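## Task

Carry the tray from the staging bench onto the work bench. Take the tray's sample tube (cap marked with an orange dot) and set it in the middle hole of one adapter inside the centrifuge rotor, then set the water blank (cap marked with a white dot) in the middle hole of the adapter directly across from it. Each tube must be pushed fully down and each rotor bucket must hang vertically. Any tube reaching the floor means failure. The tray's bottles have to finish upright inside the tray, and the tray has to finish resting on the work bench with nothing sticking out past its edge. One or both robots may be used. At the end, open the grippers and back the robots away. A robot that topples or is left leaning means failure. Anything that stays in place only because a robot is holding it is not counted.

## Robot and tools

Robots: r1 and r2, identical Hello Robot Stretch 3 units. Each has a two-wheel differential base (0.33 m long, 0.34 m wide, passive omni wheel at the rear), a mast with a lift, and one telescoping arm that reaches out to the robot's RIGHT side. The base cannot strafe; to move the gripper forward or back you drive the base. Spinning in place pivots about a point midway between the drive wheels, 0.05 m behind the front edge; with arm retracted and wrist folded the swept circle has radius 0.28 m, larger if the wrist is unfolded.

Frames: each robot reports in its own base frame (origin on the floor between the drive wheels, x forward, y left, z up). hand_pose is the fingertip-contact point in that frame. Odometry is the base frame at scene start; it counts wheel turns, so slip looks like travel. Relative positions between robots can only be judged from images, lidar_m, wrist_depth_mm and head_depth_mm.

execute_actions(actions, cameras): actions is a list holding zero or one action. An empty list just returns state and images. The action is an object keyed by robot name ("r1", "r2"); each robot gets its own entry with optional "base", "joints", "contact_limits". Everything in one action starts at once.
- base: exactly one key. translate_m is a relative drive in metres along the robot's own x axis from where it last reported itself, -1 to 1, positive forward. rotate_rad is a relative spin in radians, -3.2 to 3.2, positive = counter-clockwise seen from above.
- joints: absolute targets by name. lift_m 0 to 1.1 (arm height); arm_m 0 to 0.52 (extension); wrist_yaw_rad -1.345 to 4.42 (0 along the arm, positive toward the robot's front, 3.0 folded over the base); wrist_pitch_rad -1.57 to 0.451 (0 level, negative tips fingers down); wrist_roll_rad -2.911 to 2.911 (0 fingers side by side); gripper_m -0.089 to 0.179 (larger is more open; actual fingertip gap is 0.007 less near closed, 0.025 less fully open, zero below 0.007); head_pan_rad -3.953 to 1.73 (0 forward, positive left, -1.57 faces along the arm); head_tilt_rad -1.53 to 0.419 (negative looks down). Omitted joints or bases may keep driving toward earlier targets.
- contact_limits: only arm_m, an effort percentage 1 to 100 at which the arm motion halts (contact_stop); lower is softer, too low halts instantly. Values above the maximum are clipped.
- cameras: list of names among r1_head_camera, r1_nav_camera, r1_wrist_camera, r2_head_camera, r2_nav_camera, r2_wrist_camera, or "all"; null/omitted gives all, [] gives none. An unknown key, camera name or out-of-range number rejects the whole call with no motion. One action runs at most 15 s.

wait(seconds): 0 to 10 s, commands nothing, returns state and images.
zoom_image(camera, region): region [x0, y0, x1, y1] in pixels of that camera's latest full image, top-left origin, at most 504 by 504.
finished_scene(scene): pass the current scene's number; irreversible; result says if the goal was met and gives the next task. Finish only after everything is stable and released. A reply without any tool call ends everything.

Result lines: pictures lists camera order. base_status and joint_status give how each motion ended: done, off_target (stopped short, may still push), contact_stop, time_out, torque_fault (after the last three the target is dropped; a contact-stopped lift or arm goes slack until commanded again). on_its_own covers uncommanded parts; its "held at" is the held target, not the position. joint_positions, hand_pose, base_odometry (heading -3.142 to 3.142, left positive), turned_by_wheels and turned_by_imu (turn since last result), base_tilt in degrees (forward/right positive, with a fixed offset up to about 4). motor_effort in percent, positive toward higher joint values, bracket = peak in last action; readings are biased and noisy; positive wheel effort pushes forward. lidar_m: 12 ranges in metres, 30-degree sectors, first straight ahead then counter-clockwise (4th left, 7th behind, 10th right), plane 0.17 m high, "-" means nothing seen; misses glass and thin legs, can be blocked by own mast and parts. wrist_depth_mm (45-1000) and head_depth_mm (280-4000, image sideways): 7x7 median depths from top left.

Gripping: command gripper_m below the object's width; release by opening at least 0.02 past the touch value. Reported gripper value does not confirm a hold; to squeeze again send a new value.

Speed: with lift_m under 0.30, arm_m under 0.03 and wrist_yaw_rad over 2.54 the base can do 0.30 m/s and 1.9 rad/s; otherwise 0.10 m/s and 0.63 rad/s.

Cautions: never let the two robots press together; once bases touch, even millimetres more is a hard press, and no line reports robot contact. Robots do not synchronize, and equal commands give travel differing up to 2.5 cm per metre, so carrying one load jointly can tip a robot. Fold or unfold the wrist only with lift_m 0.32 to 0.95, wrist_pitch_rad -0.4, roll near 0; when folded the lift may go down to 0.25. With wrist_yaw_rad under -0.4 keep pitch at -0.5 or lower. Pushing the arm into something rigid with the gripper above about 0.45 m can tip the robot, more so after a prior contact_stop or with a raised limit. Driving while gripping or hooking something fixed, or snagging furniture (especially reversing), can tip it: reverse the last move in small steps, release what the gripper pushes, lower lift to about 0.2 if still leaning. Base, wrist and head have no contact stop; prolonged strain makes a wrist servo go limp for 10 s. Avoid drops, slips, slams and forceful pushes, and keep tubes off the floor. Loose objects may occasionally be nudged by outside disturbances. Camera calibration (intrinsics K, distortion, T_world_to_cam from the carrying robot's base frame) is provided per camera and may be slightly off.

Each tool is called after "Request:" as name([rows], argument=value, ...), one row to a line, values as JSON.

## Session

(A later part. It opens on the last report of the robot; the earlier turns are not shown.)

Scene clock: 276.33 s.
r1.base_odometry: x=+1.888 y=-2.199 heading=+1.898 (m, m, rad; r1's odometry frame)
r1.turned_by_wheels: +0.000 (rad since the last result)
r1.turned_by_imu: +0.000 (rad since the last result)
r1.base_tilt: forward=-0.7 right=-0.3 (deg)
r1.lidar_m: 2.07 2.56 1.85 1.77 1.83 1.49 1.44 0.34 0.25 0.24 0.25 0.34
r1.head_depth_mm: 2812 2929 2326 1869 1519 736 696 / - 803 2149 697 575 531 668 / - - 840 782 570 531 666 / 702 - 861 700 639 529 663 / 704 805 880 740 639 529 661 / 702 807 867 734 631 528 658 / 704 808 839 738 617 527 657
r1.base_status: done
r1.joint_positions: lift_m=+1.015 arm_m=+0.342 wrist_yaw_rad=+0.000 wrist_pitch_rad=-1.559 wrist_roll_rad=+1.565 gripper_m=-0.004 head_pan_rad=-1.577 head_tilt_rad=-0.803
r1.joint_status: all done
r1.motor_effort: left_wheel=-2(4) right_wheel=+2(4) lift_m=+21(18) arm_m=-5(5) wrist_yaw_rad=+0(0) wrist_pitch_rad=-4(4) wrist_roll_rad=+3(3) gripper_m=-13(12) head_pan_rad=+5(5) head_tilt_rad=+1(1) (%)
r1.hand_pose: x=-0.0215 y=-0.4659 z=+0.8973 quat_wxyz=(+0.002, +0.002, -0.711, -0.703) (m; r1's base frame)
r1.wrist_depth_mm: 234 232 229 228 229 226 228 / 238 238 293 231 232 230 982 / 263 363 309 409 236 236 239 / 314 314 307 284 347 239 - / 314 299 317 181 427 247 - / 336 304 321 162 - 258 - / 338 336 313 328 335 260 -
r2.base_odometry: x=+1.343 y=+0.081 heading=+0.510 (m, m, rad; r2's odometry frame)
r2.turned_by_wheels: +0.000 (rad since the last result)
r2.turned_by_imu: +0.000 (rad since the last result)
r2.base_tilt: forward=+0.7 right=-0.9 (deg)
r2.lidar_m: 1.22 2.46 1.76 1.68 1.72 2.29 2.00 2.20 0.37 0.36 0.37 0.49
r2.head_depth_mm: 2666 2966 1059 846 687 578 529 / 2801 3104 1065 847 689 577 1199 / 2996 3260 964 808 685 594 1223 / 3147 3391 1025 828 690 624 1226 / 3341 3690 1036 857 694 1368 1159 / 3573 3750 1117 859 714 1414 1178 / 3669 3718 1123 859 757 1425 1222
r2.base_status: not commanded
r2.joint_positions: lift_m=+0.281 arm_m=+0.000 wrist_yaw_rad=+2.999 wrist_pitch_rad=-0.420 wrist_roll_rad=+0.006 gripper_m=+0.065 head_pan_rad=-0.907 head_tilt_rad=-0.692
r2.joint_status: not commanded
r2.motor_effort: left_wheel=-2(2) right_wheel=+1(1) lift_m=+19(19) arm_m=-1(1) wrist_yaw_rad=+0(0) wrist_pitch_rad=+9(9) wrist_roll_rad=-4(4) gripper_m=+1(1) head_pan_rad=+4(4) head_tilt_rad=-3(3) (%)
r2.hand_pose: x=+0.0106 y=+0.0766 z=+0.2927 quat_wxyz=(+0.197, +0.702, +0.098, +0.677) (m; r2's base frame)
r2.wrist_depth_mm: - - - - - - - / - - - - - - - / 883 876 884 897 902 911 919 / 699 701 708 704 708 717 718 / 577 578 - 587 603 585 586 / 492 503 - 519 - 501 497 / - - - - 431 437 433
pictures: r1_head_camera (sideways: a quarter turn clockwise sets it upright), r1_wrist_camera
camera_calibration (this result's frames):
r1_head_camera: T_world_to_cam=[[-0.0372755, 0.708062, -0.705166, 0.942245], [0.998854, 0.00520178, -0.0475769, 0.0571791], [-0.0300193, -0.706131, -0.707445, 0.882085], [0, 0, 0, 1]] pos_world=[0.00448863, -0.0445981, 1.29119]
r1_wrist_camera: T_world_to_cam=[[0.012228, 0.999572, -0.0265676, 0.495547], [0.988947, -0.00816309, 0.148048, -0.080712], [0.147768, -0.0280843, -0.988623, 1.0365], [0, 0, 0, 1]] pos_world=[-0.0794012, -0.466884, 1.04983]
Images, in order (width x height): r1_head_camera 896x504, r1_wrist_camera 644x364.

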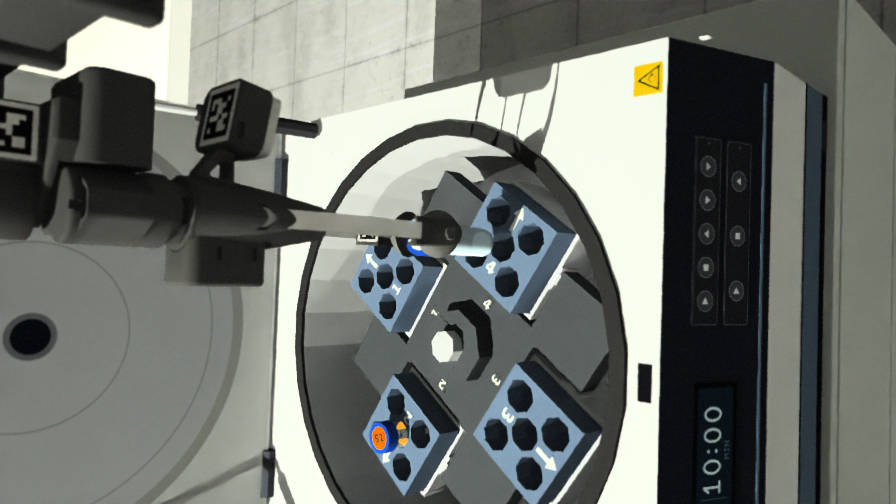

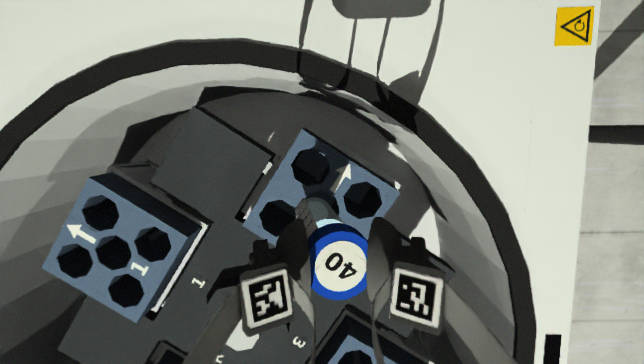

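Request:
execute_actions([
  {"r1":{"base":{"translate_m":0.002},"joints":{"arm_m":0.338,"lift_m":0.995}}},
], cameras=["r1_wrist_camera","r1_head_camera"])

Request:
zoom_image(camera="r1_head_camera", region=[350,160,600,330])

Scene clock: 278.93 s.
r1.base_odometry: x=+1.887 y=-2.197 heading=+1.898 (m, m, rad; r1's odometry frame)
r1.turned_by_wheels: +0.000 (rad since the last result)
r1.turned_by_imu: +0.000 (rad since the last result)
r1.base_tilt: forward=-0.8 right=-0.3 (deg)
r1.lidar_m: 2.07 2.54 1.84 1.77 1.83 1.50 1.44 0.34 0.25 0.24 0.25 0.34
r1.head_depth_mm: - 2910 2305 1863 1500 725 697 / - 1747 2158 697 574 532 671 / - - 831 785 571 530 666 / 702 780 857 705 640 529 663 / 702 805 881 732 638 529 660 / 704 808 869 739 628 528 657 / 705 806 834 740 621 527 658
r1.base_status: done
r1.joint_positions: lift_m=+0.995 arm_m=+0.338 wrist_yaw_rad=+0.000 wrist_pitch_rad=-1.559 wrist_roll_rad=+1.565 gripper_m=-0.004 head_pan_rad=-1.577 head_tilt_rad=-0.803
r1.joint_status: all done
r1.motor_effort: left_wheel=-1(3) right_wheel=+1(4) lift_m=+22(23) arm_m=-6(5) wrist_yaw_rad=+0(0) wrist_pitch_rad=-3(3) wrist_roll_rad=+3(3) gripper_m=-12(12) head_pan_rad=+5(5) head_tilt_rad=+2(1) (%)
r1.hand_pose: x=-0.0215 y=-0.4619 z=+0.8773 quat_wxyz=(+0.002, +0.002, -0.711, -0.703) (m; r1's base frame)
r1.wrist_depth_mm: 213 210 209 210 210 207 208 / 216 248 305 217 213 211 212 / 271 340 303 399 219 218 217 / 305 291 290 260 329 221 223 / 280 281 297 179 415 226 - / 284 293 304 161 - 249 - / 319 315 289 309 320 245 -
r2.base_odometry: x=+1.343 y=+0.081 heading=+0.510 (m, m, rad; r2's odometry frame)
r2.turned_by_wheels: +0.000 (rad since the last result)
r2.turned_by_imu: +0.000 (rad since the last result)
r2.base_tilt: forward=+0.7 right=-0.8 (deg)
r2.lidar_m: 1.22 2.46 1.76 1.68 1.72 2.30 2.00 2.21 0.37 0.36 0.37 0.49
r2.head_depth_mm: 2731 2951 1058 848 688 579 529 / 2854 3090 1066 853 689 579 1204 / 3026 3254 957 809 690 594 1222 / 3145 3454 1027 830 693 621 1220 / 3318 3600 1030 858 694 1359 1156 / 3603 3748 1117 856 714 1413 1181 / 3614 3698 1128 857 757 1419 1229
r2.base_status: not commanded
r2.joint_positions: lift_m=+0.281 arm_m=+0.000 wrist_yaw_rad=+2.999 wrist_pitch_rad=-0.420 wrist_roll_rad=+0.006 gripper_m=+0.065 head_pan_rad=-0.907 head_tilt_rad=-0.692
r2.joint_status: not commanded
r2.motor_effort: left_wheel=-2(2) right_wheel=+1(0) lift_m=+19(19) arm_m=-1(1) wrist_yaw_rad=+0(0) wrist_pitch_rad=+9(9) wrist_roll_rad=-4(4) gripper_m=+0(0) head_pan_rad=+4(5) head_tilt_rad=-3(3) (%)
r2.hand_pose: x=+0.0106 y=+0.0766 z=+0.2927 quat_wxyz=(+0.197, +0.702, +0.098, +0.677) (m; r2's base frame)
r2.wrist_depth_mm: - - - - - - - / - - - - - - - / 876 848 893 893 918 915 924 / 704 705 701 713 705 711 721 / 578 581 - 582 602 588 591 / 494 518 - 514 - 498 498 / - - - - 429 435 437
pictures: r1_head_camera (sideways: a quarter turn clockwise sets it upright), r1_wrist_camera
camera_calibration (this result's frames):
r1_head_camera: T_world_to_cam=[[-0.0372767, 0.708062, -0.705165, 0.942245], [0.998854, 0.00520346, -0.0475769, 0.0571791], [-0.0300181, -0.706131, -0.707445, 0.882085], [0, 0, 0, 1]] pos_world=[0.0044887, -0.0445981, 1.29119]
r1_wrist_camera: T_world_to_cam=[[0.0122281, 0.999572, -0.0265676, 0.491024], [0.988947, -0.00816315, 0.148048, -0.0777166], [0.147768, -0.0280843, -0.988623, 1.01683], [0, 0, 0, 1]] pos_world=[-0.0794012, -0.462891, 1.02981]
Images, in order (width x height): r1_head_camera 896x504, r1_wrist_camera 644x364.

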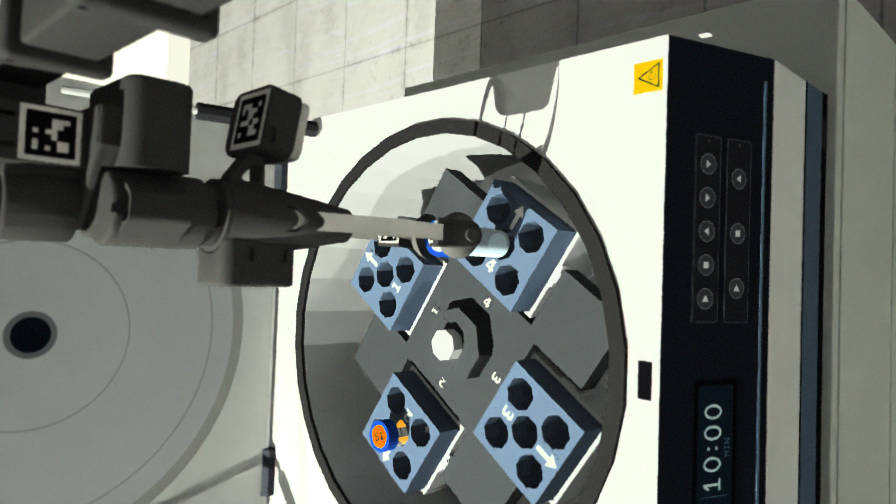

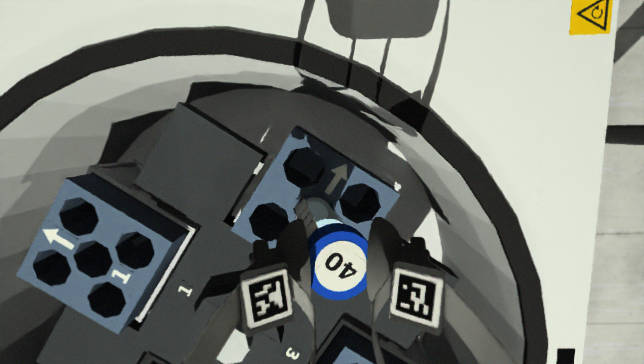

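Region (350, 160, 600, 330) of r1_head_camera's 896x504 image, scaled by 2.016, with more detail than that image has; it fills the top 343 rows of this view, and the rest is white.

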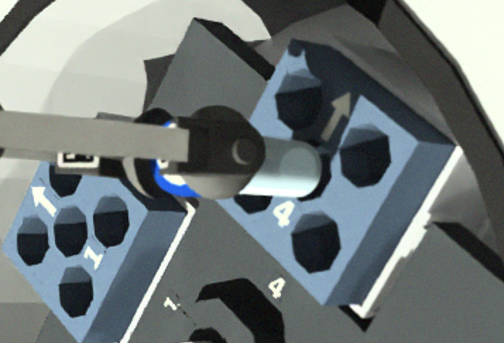

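Forward a touch, then lower.

Request:
execute_actions([
  {"r1":{"base":{"translate_m":0.0015},"joints":{"arm_m":0.341,"lift_m":0.972}}},
], cameras=["r1_wrist_camera","r1_head_camera"])

Request:
zoom_image(camera="r1_head_camera", region=[350,160,600,330])

Scene clock: 282.00 s.
r1.base_odometry: x=+1.887 y=-2.195 heading=+1.898 (m, m, rad; r1's odometry frame)
r1.turned_by_wheels: +0.000 (rad since the last result)
r1.turned_by_imu: +0.000 (rad since the last result)
r1.base_tilt: forward=-0.7 right=-0.3 (deg)
r1.lidar_m: 2.07 2.55 1.85 1.77 1.83 1.50 1.44 0.34 0.25 0.24 0.25 0.34
r1.head_depth_mm: - - 2241 1866 1490 724 697 / - 2680 2166 706 574 532 671 / - - 815 788 572 531 665 / 699 788 857 750 640 530 663 / 703 807 879 732 638 529 660 / 703 806 867 737 629 528 659 / 702 807 832 739 623 527 658
r1.base_status: done
r1.joint_positions: lift_m=+0.972 arm_m=+0.341 wrist_yaw_rad=+0.000 wrist_pitch_rad=-1.560 wrist_roll_rad=+1.565 gripper_m=-0.004 head_pan_rad=-1.577 head_tilt_rad=-0.803
r1.joint_status: all done
r1.motor_effort: left_wheel=-2(2) right_wheel=+0(5) lift_m=+20(21) arm_m=+5(5) wrist_yaw_rad=-1(0) wrist_pitch_rad=-3(4) wrist_roll_rad=+3(3) gripper_m=-12(13) head_pan_rad=+5(5) head_tilt_rad=+1(1) (%)
r1.hand_pose: x=-0.0215 y=-0.4640 z=+0.8544 quat_wxyz=(+0.002, +0.002, -0.711, -0.703) (m; r1's base frame)
r1.wrist_depth_mm: 190 189 187 187 188 187 184 / 206 254 314 234 189 189 189 / 269 318 374 373 233 195 194 / 270 270 265 237 322 197 198 / 252 261 275 170 393 221 203 / 263 264 277 160 - 253 206 / 291 288 265 285 285 250 212
r2.base_odometry: x=+1.343 y=+0.081 heading=+0.510 (m, m, rad; r2's odometry frame)
r2.turned_by_wheels: +0.000 (rad since the last result)
r2.turned_by_imu: +0.000 (rad since the last result)
r2.base_tilt: forward=+0.8 right=-0.8 (deg)
r2.lidar_m: 1.22 2.47 1.76 1.67 1.72 2.30 2.00 2.21 0.37 0.36 0.37 0.49
r2.head_depth_mm: 2713 2926 1060 847 687 577 530 / 2863 3120 1067 849 688 579 1198 / 3012 3345 964 810 688 594 1215 / 3180 3388 1025 826 690 624 1219 / 3404 3614 1030 854 694 1362 1157 / 3622 3790 1116 859 713 1427 1182 / 3627 3748 1121 855 757 1430 1225
r2.base_status: not commanded
r2.joint_positions: lift_m=+0.281 arm_m=+0.000 wrist_yaw_rad=+2.999 wrist_pitch_rad=-0.420 wrist_roll_rad=+0.006 gripper_m=+0.065 head_pan_rad=-0.907 head_tilt_rad=-0.692
r2.joint_status: not commanded
r2.motor_effort: left_wheel=-1(2) right_wheel=+1(1) lift_m=+19(19) arm_m=-1(1) wrist_yaw_rad=+1(0) wrist_pitch_rad=+9(9) wrist_roll_rad=-4(4) gripper_m=+1(0) head_pan_rad=+5(5) head_tilt_rad=-3(3) (%)
r2.hand_pose: x=+0.0106 y=+0.0766 z=+0.2927 quat_wxyz=(+0.197, +0.702, +0.098, +0.677) (m; r2's base frame)
r2.wrist_depth_mm: - - - - - - - / - - - - - - - / 883 879 887 909 902 922 899 / 715 704 702 705 712 718 720 / 582 577 - 581 601 590 583 / 492 505 - 520 - 499 506 / - - - - 435 435 433
pictures: r1_head_camera (sideways: a quarter turn clockwise sets it upright), r1_wrist_camera
camera_calibration (this result's frames):
r1_head_camera: T_world_to_cam=[[-0.0372807, 0.708062, -0.705165, 0.942245], [0.998854, 0.00520917, -0.0475769, 0.0571791], [-0.0300141, -0.706131, -0.707445, 0.882085], [0, 0, 0, 1]] pos_world=[0.00448896, -0.0445981, 1.29119]
r1_wrist_camera: T_world_to_cam=[[0.0122261, 0.999586, -0.026033, 0.49203], [0.988947, -0.00824034, 0.148043, -0.0743746], [0.147768, -0.0275553, -0.988638, 0.994386], [0, 0, 0, 1]] pos_world=[-0.0794013, -0.465039, 1.00691]
Images, in order (width x height): r1_head_camera 896x504, r1_wrist_camera 644x364.

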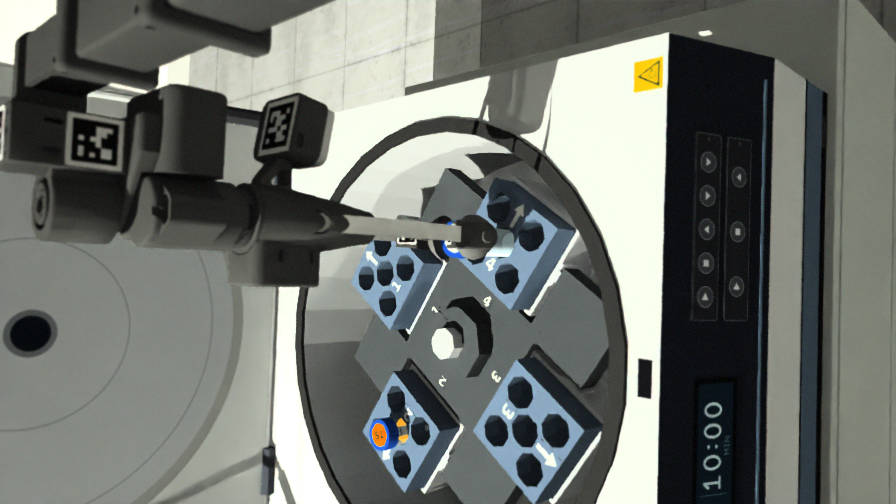

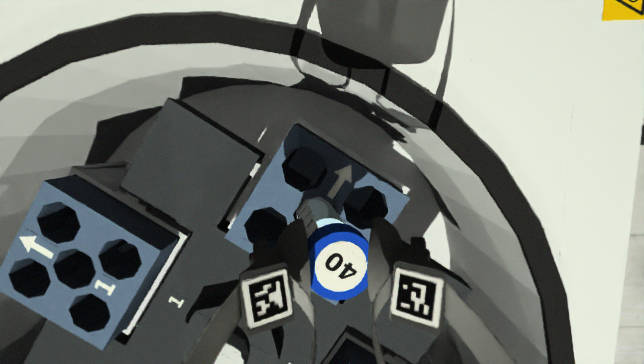

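Region (350, 160, 600, 330) of r1_head_camera's 896x504 image, scaled by 2.016, with more detail than that image has; it fills the top 343 rows of this view, and the rest is white.

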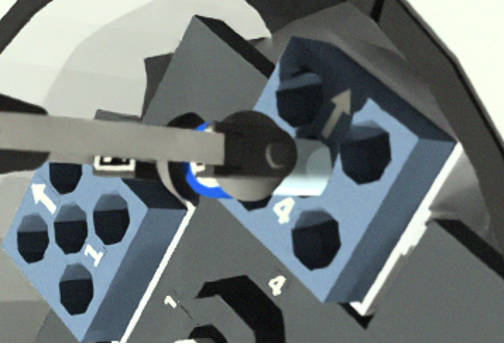

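Request:
execute_actions([
  {"r1":{"joints":{"arm_m":0.347,"lift_m":0.955}}},
], cameras=["r1_wrist_camera"])

Request:
execute_actions([
  {"r1":{"joints":{"gripper_m":0.065}}},
], cameras=["r1_wrist_camera"])

Request:
execute_actions([
  {"r1":{"joints":{"lift_m":1.03}}},
], cameras=["r1_wrist_camera","r1_head_camera"])

Scene clock: 284.33 s.
r1.base_odometry: x=+1.887 y=-2.195 heading=+1.898 (m, m, rad; r1's odometry frame)
r1.turned_by_wheels: +0.000 (rad since the last result)
r1.turned_by_imu: +0.000 (rad since the last result)
r1.base_tilt: forward=-0.7 right=-0.2 (deg)
r1.lidar_m: 2.06 2.54 1.84 1.77 1.83 1.50 1.44 0.34 0.25 0.24 0.25 0.34
r1.head_depth_mm: 2613 - 2205 1868 1497 726 697 / 665 2677 2185 705 574 532 670 / 677 - 813 787 570 530 665 / 690 806 - 762 641 529 663 / 702 807 881 732 637 531 660 / 703 806 866 739 631 528 659 / 705 807 834 746 618 527 657
r1.base_status: not commanded
r1.joint_positions: lift_m=+0.955 arm_m=+0.347 wrist_yaw_rad=+0.000 wrist_pitch_rad=-1.566 wrist_roll_rad=+1.565 gripper_m=-0.004 head_pan_rad=-1.577 head_tilt_rad=-0.803
r1.joint_status: all done
r1.motor_effort: left_wheel=-1(2) right_wheel=+2(2) lift_m=+20(18) arm_m=+5(7) wrist_yaw_rad=+0(0) wrist_pitch_rad=+0(3) wrist_roll_rad=+3(3) gripper_m=-12(12) head_pan_rad=+5(5) head_tilt_rad=+1(1) (%)
r1.hand_pose: x=-0.0215 y=-0.4684 z=+0.8376 quat_wxyz=(+0.002, +0.002, -0.708, -0.706) (m; r1's base frame)
r1.wrist_depth_mm: 172 170 170 171 173 172 171 / 206 247 320 242 174 175 174 / 266 309 260 357 245 177 177 / 246 253 249 222 322 183 184 / 233 244 257 177 369 229 186 / 236 248 260 160 - 259 189 / 255 270 246 266 266 253 194
r2.base_odometry: x=+1.343 y=+0.081 heading=+0.510 (m, m, rad; r2's odometry frame)
r2.turned_by_wheels: +0.000 (rad since the last result)
r2.turned_by_imu: +0.000 (rad since the last result)
r2.base_tilt: forward=+0.6 right=-0.9 (deg)
r2.lidar_m: 1.22 2.46 1.76 1.67 1.72 2.29 2.00 2.20 0.37 0.36 0.37 0.49
r2.head_depth_mm: 2696 2920 1058 848 686 579 529 / 2806 3162 1066 850 689 579 1198 / 2982 3306 967 809 691 592 1221 / 3140 3433 1026 828 691 624 1222 / 3321 3663 1034 855 693 1359 1155 / 3597 3852 1115 856 713 1430 1179 / 3660 3668 1123 857 756 1429 1218
r2.base_status: not commanded
r2.joint_positions: lift_m=+0.281 arm_m=+0.000 wrist_yaw_rad=+2.999 wrist_pitch_rad=-0.420 wrist_roll_rad=+0.006 gripper_m=+0.065 head_pan_rad=-0.907 head_tilt_rad=-0.692
r2.joint_status: not commanded
r2.motor_effort: left_wheel=-1(2) right_wheel=+1(1) lift_m=+19(19) arm_m=-1(1) wrist_yaw_rad=+1(0) wrist_pitch_rad=+9(9) wrist_roll_rad=-4(4) gripper_m=+1(1) head_pan_rad=+4(5) head_tilt_rad=-3(3) (%)
r2.hand_pose: x=+0.0106 y=+0.0766 z=+0.2927 quat_wxyz=(+0.197, +0.702, +0.098, +0.677) (m; r2's base frame)
r2.wrist_depth_mm: - - - - - - - / - - - - - - - / 889 860 897 914 888 899 917 / 703 701 694 702 707 716 718 / 576 580 - 580 611 586 591 / 494 506 - 515 - 495 501 / - - - - 433 433 434
pictures: r1_wrist_camera
camera_calibration (this result's frames):
r1_wrist_camera: T_world_to_cam=[[0.0122229, 0.999731, -0.0197322, 0.490772], [0.988947, -0.00917013, 0.147989, -0.0723081], [0.147768, -0.021323, -0.988792, 0.980669], [0, 0, 0, 1]] pos_world=[-0.0794012, -0.470392, 0.990063]
Images, in order (width x height): r1_wrist_camera 644x364.

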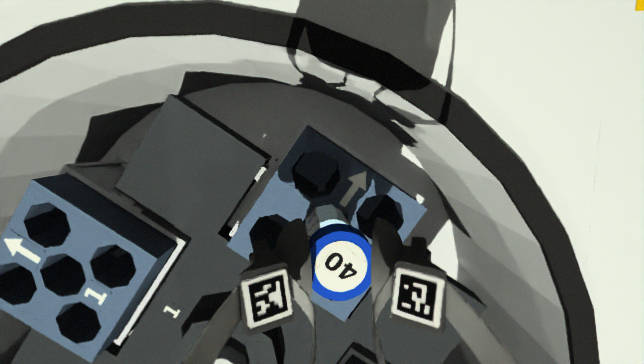

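Scene clock: 285.53 s.
r1.base_odometry: x=+1.887 y=-2.195 heading=+1.898 (m, m, rad; r1's odometry frame)
r1.turned_by_wheels: +0.000 (rad since the last result)
r1.turned_by_imu: +0.000 (rad since the last result)
r1.base_tilt: forward=-0.7 right=-0.3 (deg)
r1.lidar_m: 2.07 2.55 1.84 1.77 1.83 1.50 1.44 0.34 0.25 0.24 0.25 0.34
r1.head_depth_mm: 2619 - 2237 1865 1497 725 695 / 663 2692 2226 705 573 532 670 / 677 - 810 789 571 531 665 / 690 805 - 763 640 529 663 / 703 806 881 732 637 530 661 / 703 808 865 739 631 528 661 / 704 808 832 746 620 527 657
r1.base_status: not commanded
r1.joint_positions: lift_m=+0.955 arm_m=+0.347 wrist_yaw_rad=+0.000 wrist_pitch_rad=-1.565 wrist_roll_rad=+1.565 gripper_m=+0.065 head_pan_rad=-1.577 head_tilt_rad=-0.803
r1.joint_status: all done
r1.motor_effort: left_wheel=-2(2) right_wheel=+2(2) lift_m=+21(21) arm_m=+5(4) wrist_yaw_rad=+0(0) wrist_pitch_rad=-1(1) wrist_roll_rad=+3(3) gripper_m=+0(81) head_pan_rad=+5(5) head_tilt_rad=+0(1) (%)
r1.hand_pose: x=-0.0215 y=-0.4686 z=+0.8375 quat_wxyz=(+0.002, +0.002, -0.709, -0.705) (m; r1's base frame)
r1.wrist_depth_mm: 173 170 170 172 172 171 171 / 204 245 318 243 173 174 174 / 265 313 258 354 249 177 178 / 247 251 249 223 311 181 183 / 231 243 254 198 253 232 186 / 235 249 - 230 259 239 190 / 254 268 246 266 265 295 195
r2.base_odometry: x=+1.343 y=+0.081 heading=+0.510 (m, m, rad; r2's odometry frame)
r2.turned_by_wheels: +0.000 (rad since the last result)
r2.turned_by_imu: +0.000 (rad since the last result)
r2.base_tilt: forward=+0.5 right=-0.9 (deg)
r2.lidar_m: 1.22 2.46 1.76 1.67 1.72 2.31 2.00 2.21 0.37 0.36 0.37 0.49
r2.head_depth_mm: 2674 2903 1061 845 688 578 530 / 2843 3122 1066 849 688 578 1193 / 2968 3284 964 810 689 594 1214 / 3162 3450 1021 829 692 625 1219 / 3381 3703 1032 854 691 1361 1152 / 3650 3791 1125 860 715 1415 1184 / 3675 3736 1125 861 757 1417 1225
r2.base_status: not commanded
r2.joint_positions: lift_m=+0.281 arm_m=+0.000 wrist_yaw_rad=+2.999 wrist_pitch_rad=-0.420 wrist_roll_rad=+0.006 gripper_m=+0.065 head_pan_rad=-0.907 head_tilt_rad=-0.692
r2.joint_status: not commanded
r2.motor_effort: left_wheel=-2(2) right_wheel=+1(1) lift_m=+19(19) arm_m=-1(1) wrist_yaw_rad=+2(1) wrist_pitch_rad=+9(9) wrist_roll_rad=-4(4) gripper_m=+1(0) head_pan_rad=+4(4) head_tilt_rad=-3(2) (%)
r2.hand_pose: x=+0.0106 y=+0.0766 z=+0.2927 quat_wxyz=(+0.197, +0.702, +0.098, +0.677) (m; r2's base frame)
r2.wrist_depth_mm: - - - - - - - / - - - - - - - / 888 858 905 885 906 914 906 / 697 700 711 709 712 707 725 / 577 578 - 586 603 591 583 / 503 505 - 520 - 495 499 / - - - - 433 431 436
pictures: r1_wrist_camera
camera_calibration (this result's frames):
r1_wrist_camera: T_world_to_cam=[[0.0122325, 0.999712, -0.0206685, 0.491786], [0.988946, -0.00904101, 0.147997, -0.0722451], [0.147768, -0.0222504, -0.988772, 0.980132], [0, 0, 0, 1]] pos_world=[-0.0794011, -0.470489, 0.989984]
Images, in order (width x height): r1_wrist_camera 644x364.

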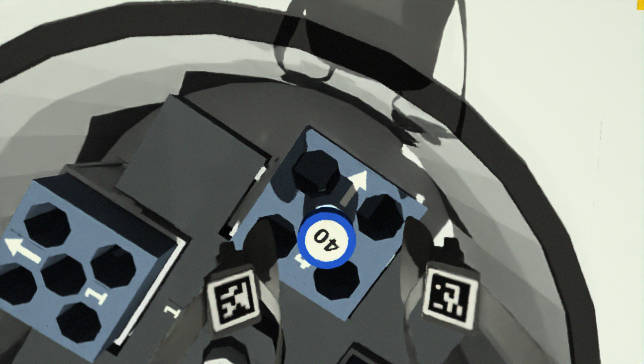

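Scene clock: 287.03 s.
r1.base_odometry: x=+1.887 y=-2.195 heading=+1.898 (m, m, rad; r1's odometry frame)
r1.turned_by_wheels: +0.000 (rad since the last result)
r1.turned_by_imu: +0.000 (rad since the last result)
r1.base_tilt: forward=-0.7 right=-0.2 (deg)
r1.lidar_m: 2.07 2.54 1.84 1.77 1.83 1.50 1.44 0.34 0.25 0.24 0.25 0.34
r1.head_depth_mm: 2761 2938 2338 1881 1493 724 696 / - 787 2095 705 574 532 670 / - 814 838 786 570 531 667 / 702 - 863 739 640 529 664 / 702 807 880 731 639 529 662 / 702 806 865 740 631 528 659 / 702 807 834 746 621 527 658
r1.base_status: not commanded
r1.joint_positions: lift_m=+1.030 arm_m=+0.347 wrist_yaw_rad=+0.000 wrist_pitch_rad=-1.565 wrist_roll_rad=+1.565 gripper_m=+0.065 head_pan_rad=-1.577 head_tilt_rad=-0.803
r1.joint_status: all done
r1.motor_effort: left_wheel=-2(1) right_wheel=+1(2) lift_m=+26(27) arm_m=+5(6) wrist_yaw_rad=+0(0) wrist_pitch_rad=-1(1) wrist_roll_rad=+3(3) gripper_m=+0(1) head_pan_rad=+5(5) head_tilt_rad=+1(1) (%)
r1.hand_pose: x=-0.0215 y=-0.4688 z=+0.9122 quat_wxyz=(+0.002, +0.002, -0.709, -0.705) (m; r1's base frame)
r1.wrist_depth_mm: 245 247 244 240 241 242 976 / 251 249 320 247 246 245 - / 265 376 320 431 252 253 - / 326 319 326 297 362 258 - / 325 309 328 303 347 265 - / 356 334 - 336 343 270 - / 353 350 353 344 351 296 -
r2.base_odometry: x=+1.343 y=+0.081 heading=+0.510 (m, m, rad; r2's odometry frame)
r2.turned_by_wheels: +0.000 (rad since the last result)
r2.turned_by_imu: +0.000 (rad since the last result)
r2.base_tilt: forward=+0.7 right=-0.8 (deg)
r2.lidar_m: 1.22 2.47 1.76 1.67 1.73 2.30 2.00 2.21 0.37 0.36 0.37 0.49
r2.head_depth_mm: 2699 2964 1063 846 687 578 530 / 2860 3097 1067 851 688 579 1199 / 2982 3317 967 809 689 593 1225 / 3195 3414 1023 828 692 625 1228 / 3278 3604 1033 856 692 1368 1155 / 3565 3777 1118 857 713 1422 1178 / 3676 3681 1126 860 756 1426 1222
r2.base_status: not commanded
r2.joint_positions: lift_m=+0.281 arm_m=+0.000 wrist_yaw_rad=+2.999 wrist_pitch_rad=-0.420 wrist_roll_rad=+0.006 gripper_m=+0.065 head_pan_rad=-0.907 head_tilt_rad=-0.692
r2.joint_status: not commanded
r2.motor_effort: left_wheel=-2(2) right_wheel=+0(1) lift_m=+19(19) arm_m=-1(1) wrist_yaw_rad=+1(1) wrist_pitch_rad=+9(9) wrist_roll_rad=-4(4) gripper_m=-1(0) head_pan_rad=+5(5) head_tilt_rad=-2(3) (%)
r2.hand_pose: x=+0.0106 y=+0.0766 z=+0.2927 quat_wxyz=(+0.197, +0.702, +0.098, +0.677) (m; r2's base frame)
r2.wrist_depth_mm: - - - - - - - / - - - - - - - / 883 861 913 909 904 910 915 / 691 698 698 707 709 708 722 / 581 579 - 581 603 588 584 / 493 504 - 515 - 500 504 / - - - - 433 429 433
pictures: r1_head_camera (sideways: a quarter turn clockwise sets it upright), r1_wrist_camera
camera_calibration (this result's frames):
r1_head_camera: T_world_to_cam=[[-0.0372807, 0.708062, -0.705165, 0.942245], [0.998854, 0.00520917, -0.0475769, 0.0571791], [-0.0300141, -0.706131, -0.707445, 0.882085], [0, 0, 0, 1]] pos_world=[0.00448896, -0.0445981, 1.29119]
r1_wrist_camera: T_world_to_cam=[[0.0122322, 0.999699, -0.0212855, 0.494045], [0.988946, -0.00894939, 0.148003, -0.0832632], [0.147768, -0.0228607, -0.988758, 1.05369], [0, 0, 0, 1]] pos_world=[-0.0794011, -0.470553, 1.06468]
Images, in order (width x height): r1_head_camera 896x504, r1_wrist_camera 644x364.

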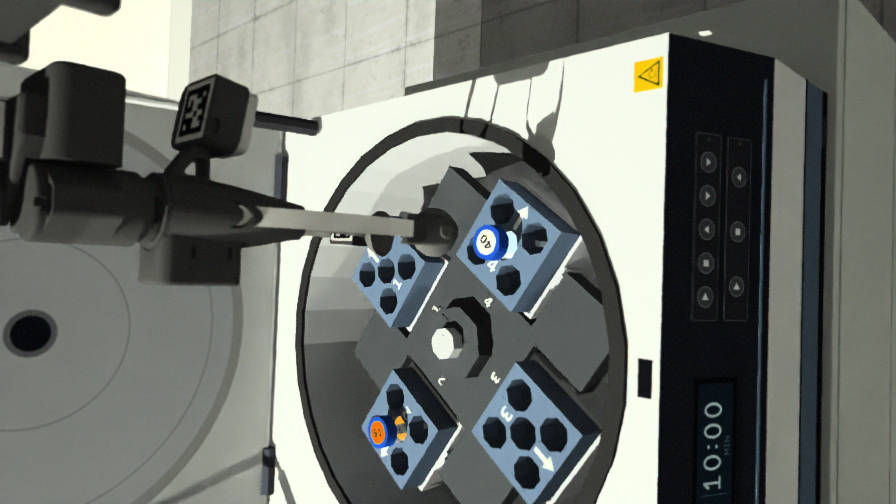

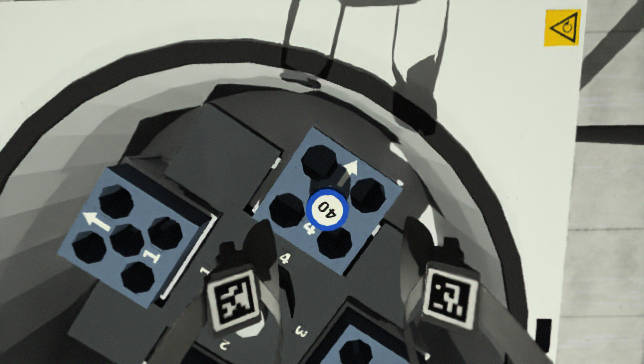

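Request:
execute_actions([
  {"r1":{"joints":{"lift_m":1.1,"arm_m":0.0,"head_pan_rad":-1.7}}},
], cameras=["r1_head_camera"])

Request:
execute_actions([
  {"r1":{"base":{"translate_m":0.1}}},
], cameras=["r1_head_camera","r1_nav_camera"])

Request:
zoom_image(camera="r1_head_camera", region=[280,0,640,340])

Scene clock: 292.10 s.
r1.base_odometry: x=+1.887 y=-2.195 heading=+1.898 (m, m, rad; r1's odometry frame)
r1.turned_by_wheels: +0.000 (rad since the last result)
r1.turned_by_imu: +0.000 (rad since the last result)
r1.base_tilt: forward=-0.7 right=-0.3 (deg)
r1.lidar_m: 2.07 2.55 1.84 1.77 1.83 1.50 1.44 0.34 0.25 0.24 0.25 0.34
r1.head_depth_mm: - - - - - 796 1121 / - - - - - 573 736 / - - - - - - 737 / - - - - - - 692 / 681 - - - - - 660 / 693 793 865 776 - - 652 / 686 785 848 740 615 512 628
r1.base_status: not commanded
r1.joint_positions: lift_m=+1.100 arm_m=+0.000 wrist_yaw_rad=+0.000 wrist_pitch_rad=-1.564 wrist_roll_rad=+1.565 gripper_m=+0.065 head_pan_rad=-1.693 head_tilt_rad=-0.803
r1.joint_status: all done
r1.motor_effort: left_wheel=-1(1) right_wheel=+2(2) lift_m=+26(25) arm_m=-5(5) wrist_yaw_rad=+0(0) wrist_pitch_rad=-1(1) wrist_roll_rad=+3(3) gripper_m=+1(1) head_pan_rad=-5(23) head_tilt_rad=+1(1) (%)
r1.hand_pose: x=-0.0215 y=-0.1228 z=+0.9822 quat_wxyz=(+0.002, +0.002, -0.709, -0.705) (m; r1's base frame)
r1.wrist_depth_mm: 435 328 551 - - - - / 325 325 423 - - - - / 331 328 426 - - - - / 374 332 431 - - - - / 406 342 412 - - - - / 423 356 - - - - - / 405 388 465 - - - -
r2.base_odometry: x=+1.343 y=+0.081 heading=+0.510 (m, m, rad; r2's odometry frame)
r2.turned_by_wheels: +0.000 (rad since the last result)
r2.turned_by_imu: +0.000 (rad since the last result)
r2.base_tilt: forward=+0.6 right=-0.8 (deg)
r2.lidar_m: 1.22 2.46 1.76 1.67 1.72 2.30 2.00 2.20 0.37 0.36 0.37 0.49
r2.head_depth_mm: 2696 2962 1060 848 690 578 529 / 2850 3100 1067 848 689 579 1195 / 2993 3249 965 810 690 592 1219 / 3141 3379 1024 829 692 624 1222 / 3398 3652 1038 854 693 1361 1161 / 3583 3851 1116 855 714 1424 1176 / 3593 3674 1125 858 759 1418 1228
r2.base_status: not commanded
r2.joint_positions: lift_m=+0.281 arm_m=+0.000 wrist_yaw_rad=+2.999 wrist_pitch_rad=-0.420 wrist_roll_rad=+0.006 gripper_m=+0.065 head_pan_rad=-0.907 head_tilt_rad=-0.692
r2.joint_status: not commanded
r2.motor_effort: left_wheel=-2(2) right_wheel=+1(1) lift_m=+19(19) arm_m=-1(1) wrist_yaw_rad=+1(1) wrist_pitch_rad=+9(9) wrist_roll_rad=-4(4) gripper_m=+0(1) head_pan_rad=+4(4) head_tilt_rad=-3(3) (%)
r2.hand_pose: x=+0.0106 y=+0.0766 z=+0.2927 quat_wxyz=(+0.197, +0.702, +0.098, +0.677) (m; r2's base frame)
r2.wrist_depth_mm: - - - - - - - / - - - - - - - / 884 884 892 909 909 902 928 / 707 703 709 715 713 716 710 / 573 574 - 586 606 590 592 / 492 511 - 520 - 503 498 / - - - - 433 432 437
pictures: r1_head_camera (sideways: a quarter turn clockwise sets it upright)
camera_calibration (this result's frames):
r1_head_camera: T_world_to_cam=[[0.0449517, 0.70755, -0.705232, 0.941829], [0.992738, -0.110492, -0.047578, 0.0572178], [-0.111586, -0.697971, -0.707379, 0.882497], [0, 0, 0, 1]] pos_world=[-0.000664542, -0.0441125, 1.29119]
Images, in order (width x height): r1_head_camera 896x504.

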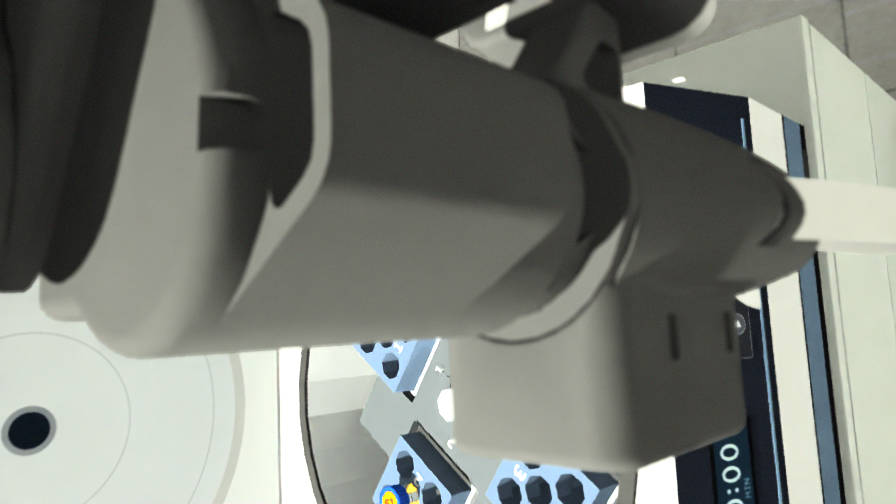

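Scene clock: 294.23 s.
r1.base_odometry: x=+1.855 y=-2.100 heading=+1.898 (m, m, rad; r1's odometry frame)
r1.turned_by_wheels: +0.000 (rad since the last result)
r1.turned_by_imu: +0.001 (rad since the last result)
r1.base_tilt: forward=-0.8 right=-0.2 (deg)
r1.lidar_m: 1.97 2.54 1.85 1.77 1.84 1.60 1.54 0.34 0.25 0.24 0.25 0.33
r1.head_depth_mm: - - - - - 576 763 / - - - - - 558 733 / - - - - - - 732 / - - - - - - 689 / 681 - - - - - 661 / 692 793 853 757 - - 648 / 687 784 815 774 565 512 626
r1.base_status: done
r1.joint_positions: lift_m=+1.100 arm_m=+0.000 wrist_yaw_rad=+0.000 wrist_pitch_rad=-1.564 wrist_roll_rad=+1.565 gripper_m=+0.065 head_pan_rad=-1.693 head_tilt_rad=-0.803
r1.joint_status: not commanded
r1.motor_effort: left_wheel=-1(3) right_wheel=+2(3) lift_m=+26(26) arm_m=-5(5) wrist_yaw_rad=-1(1) wrist_pitch_rad=-1(1) wrist_roll_rad=+3(3) gripper_m=+2(1) head_pan_rad=-5(5) head_tilt_rad=+0(1) (%)
r1.hand_pose: x=-0.0215 y=-0.1228 z=+0.9822 quat_wxyz=(+0.002, +0.002, -0.709, -0.705) (m; r1's base frame)
r1.wrist_depth_mm: 311 315 424 - - - - / 359 318 417 - - - - / 392 327 422 - - - - / 403 340 427 - - - - / 385 345 407 - - - - / 402 353 - - - - - / 445 362 465 - - - -
r2.base_odometry: x=+1.343 y=+0.081 heading=+0.510 (m, m, rad; r2's odometry frame)
r2.turned_by_wheels: +0.000 (rad since the last result)
r2.turned_by_imu: +0.000 (rad since the last result)
r2.base_tilt: forward=+0.6 right=-0.8 (deg)
r2.lidar_m: 1.22 2.47 1.75 1.67 1.72 2.30 2.00 2.21 0.37 0.36 0.37 0.49
r2.head_depth_mm: 2688 2953 1060 846 687 579 531 / 2837 3155 1069 847 690 578 1194 / 2999 3301 964 811 691 593 1227 / 3143 3409 1025 831 692 626 1218 / 3377 3587 1036 852 692 1360 1158 / 3578 3800 1121 857 713 1418 1173 / 3712 3717 1125 859 758 1420 1227
r2.base_status: not commanded
r2.joint_positions: lift_m=+0.281 arm_m=+0.000 wrist_yaw_rad=+2.999 wrist_pitch_rad=-0.420 wrist_roll_rad=+0.006 gripper_m=+0.065 head_pan_rad=-0.907 head_tilt_rad=-0.692
r2.joint_status: not commanded
r2.motor_effort: left_wheel=-2(2) right_wheel=+1(0) lift_m=+19(19) arm_m=-1(1) wrist_yaw_rad=+0(0) wrist_pitch_rad=+9(9) wrist_roll_rad=-4(4) gripper_m=+0(1) head_pan_rad=+4(5) head_tilt_rad=-3(3) (%)
r2.hand_pose: x=+0.0106 y=+0.0766 z=+0.2927 quat_wxyz=(+0.197, +0.702, +0.098, +0.677) (m; r2's base frame)
r2.wrist_depth_mm: - - - - - - - / - - - - - - - / 889 855 893 896 898 902 909 / 698 698 700 703 705 708 709 / 582 579 - 582 609 588 595 / 495 501 - 517 - 500 497 / - - - - 433 436 433
pictures: r1_head_camera (sideways: a quarter turn clockwise sets it upright), r1_nav_camera (sideways: a quarter turn counterclockwise sets it upright)
camera_calibration (this result's frames):
r1_head_camera: T_world_to_cam=[[0.0449518, 0.70755, -0.705232, 0.94183], [0.992738, -0.110492, -0.047578, 0.0572178], [-0.111586, -0.697971, -0.707379, 0.882496], [0, 0, 0, 1]] pos_world=[-0.000664548, -0.0441125, 1.29119]
r1_nav_camera: T_world_to_cam=[[-0.100722, -0.70899, 0.697988, -0.867399], [-0.993526, 0.108732, -0.0329237, 0.100903], [-0.052551, -0.696786, -0.715352, 0.891914], [0, 0, 0, 1]] pos_world=[0.0597545, -0.00447632, 1.24679]
Images, in order (width x height): r1_head_camera 896x504, r1_nav_camera 672x504.

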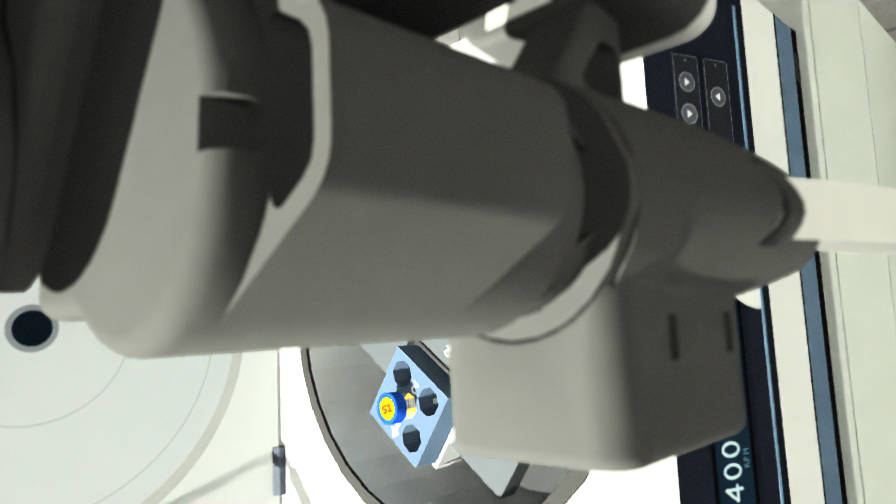

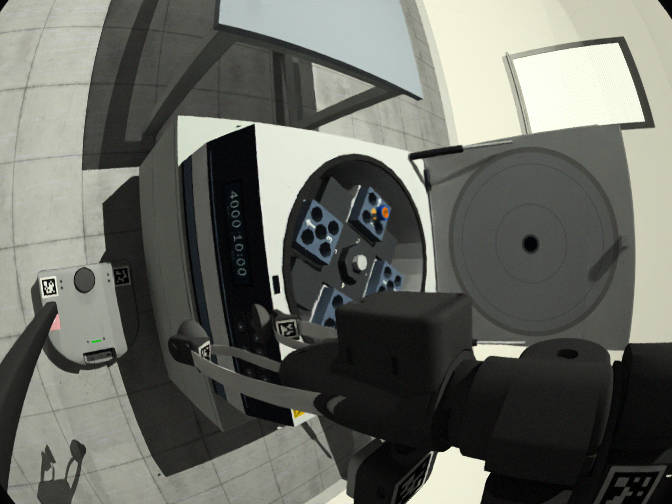

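Region (280, 0, 640, 340) of r1_head_camera's 896x504 image, scaled by 1.400, with more detail than that image has.

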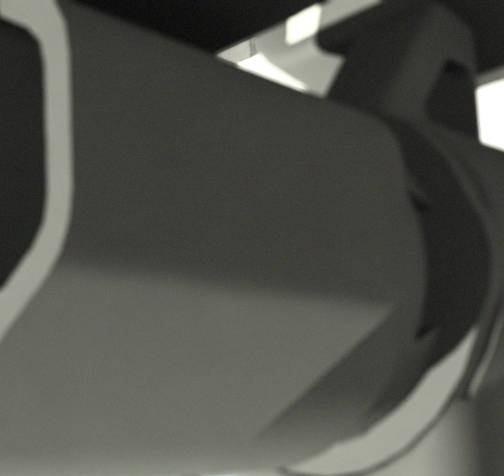

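Request:
execute_actions([
  {"r1":{"base":{"translate_m":0.3},"joints":{"head_pan_rad":-2.3}}},
], cameras=["r1_head_camera"])

Scene clock: 300.93 s.
r1.base_odometry: x=+1.758 y=-1.816 heading=+1.898 (m, m, rad; r1's odometry frame)
r1.turned_by_wheels: +0.000 (rad since the last result)
r1.turned_by_imu: +0.002 (rad since the last result)
r1.base_tilt: forward=-0.8 right=-0.2 (deg)
r1.lidar_m: 1.67 2.54 1.85 1.77 1.84 1.92 1.85 0.34 0.24 0.23 0.24 1.29
r1.head_depth_mm: 1879 2046 2203 784 1058 1339 1180 / 2055 2259 2294 706 802 1266 1175 / 2250 2444 839 691 667 891 1168 / 2461 - - 780 618 711 1064 / - - - - - 588 776 / - - - - 536 534 640 / - - - - - - -
r1.base_status: done
r1.joint_positions: lift_m=+1.100 arm_m=+0.000 wrist_yaw_rad=+0.000 wrist_pitch_rad=-1.564 wrist_roll_rad=+1.565 gripper_m=+0.065 head_pan_rad=-2.293 head_tilt_rad=-0.803
r1.joint_status: all done
r1.motor_effort: left_wheel=-2(2) right_wheel=+1(3) lift_m=+26(26) arm_m=-5(5) wrist_yaw_rad=+0(0) wrist_pitch_rad=-1(2) wrist_roll_rad=+3(3) gripper_m=+1(1) head_pan_rad=-5(51) head_tilt_rad=+1(1) (%)
r1.hand_pose: x=-0.0215 y=-0.1228 z=+0.9822 quat_wxyz=(+0.002, +0.002, -0.709, -0.705) (m; r1's base frame)
r1.wrist_depth_mm: 344 310 412 - - - - / 321 322 413 - - - - / 332 328 422 - - - - / 613 607 592 - - - - / - - - - - - - / - - - - - - - / - - 501 - - - -
r2.base_odometry: x=+1.343 y=+0.081 heading=+0.510 (m, m, rad; r2's odometry frame)
r2.turned_by_wheels: +0.000 (rad since the last result)
r2.turned_by_imu: +0.000 (rad since the last result)
r2.base_tilt: forward=+0.7 right=-0.8 (deg)
r2.lidar_m: 1.22 2.46 1.75 1.67 1.72 2.30 2.01 2.21 0.37 0.36 0.37 0.49
r2.head_depth_mm: 2686 2929 1060 847 687 579 529 / 2830 3098 1067 850 689 579 1197 / 2965 3256 965 808 690 594 1220 / 3201 3440 1023 828 692 624 1219 / 3326 3658 1037 853 691 1364 1151 / 3571 3677 1118 856 713 1412 1172 / 3554 3709 1128 862 757 1420 1229
r2.base_status: not commanded
r2.joint_positions: lift_m=+0.281 arm_m=+0.000 wrist_yaw_rad=+2.999 wrist_pitch_rad=-0.420 wrist_roll_rad=+0.006 gripper_m=+0.065 head_pan_rad=-0.907 head_tilt_rad=-0.692
r2.joint_status: not commanded
r2.motor_effort: left_wheel=-2(2) right_wheel=+1(0) lift_m=+19(19) arm_m=-1(1) wrist_yaw_rad=+1(0) wrist_pitch_rad=+9(9) wrist_roll_rad=-4(4) gripper_m=-1(0) head_pan_rad=+5(5) head_tilt_rad=-2(3) (%)
r2.hand_pose: x=+0.0106 y=+0.0766 z=+0.2927 quat_wxyz=(+0.197, +0.702, +0.098, +0.677) (m; r2's base frame)
r2.wrist_depth_mm: - - - - - - - / - - - - - - - / 881 871 907 905 905 907 924 / 703 697 713 711 708 711 719 / 582 581 - 584 601 579 591 / 494 507 - 519 - 499 499 / - - - - 435 435 437
pictures: r1_head_camera (sideways: a quarter turn clockwise sets it upright)
camera_calibration (this result's frames):
r1_head_camera: T_world_to_cam=[[0.436509, 0.558666, -0.705232, 0.939441], [0.757075, -0.651594, -0.047578, 0.0586554], [-0.486105, -0.513145, -0.707379, 0.884781], [0, 0, 0, 1]] pos_world=[-0.0243847, -0.0325938, 1.29119]
Images, in order (width x height): r1_head_camera 896x504.

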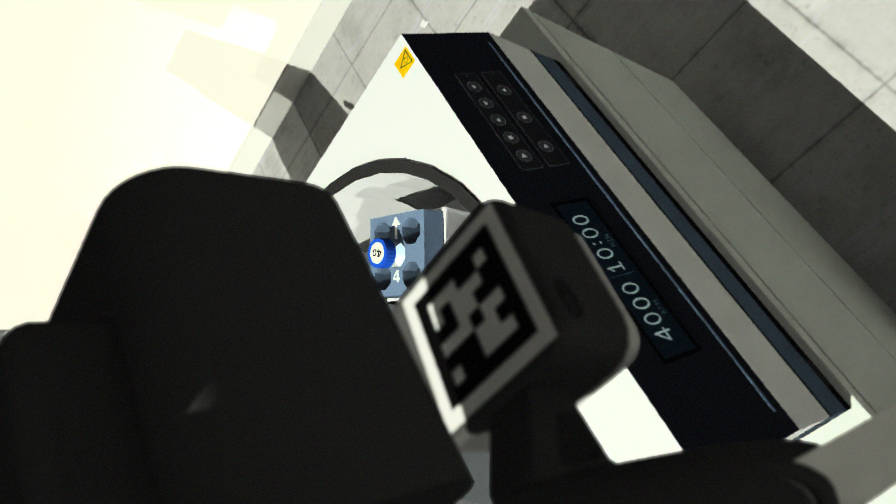

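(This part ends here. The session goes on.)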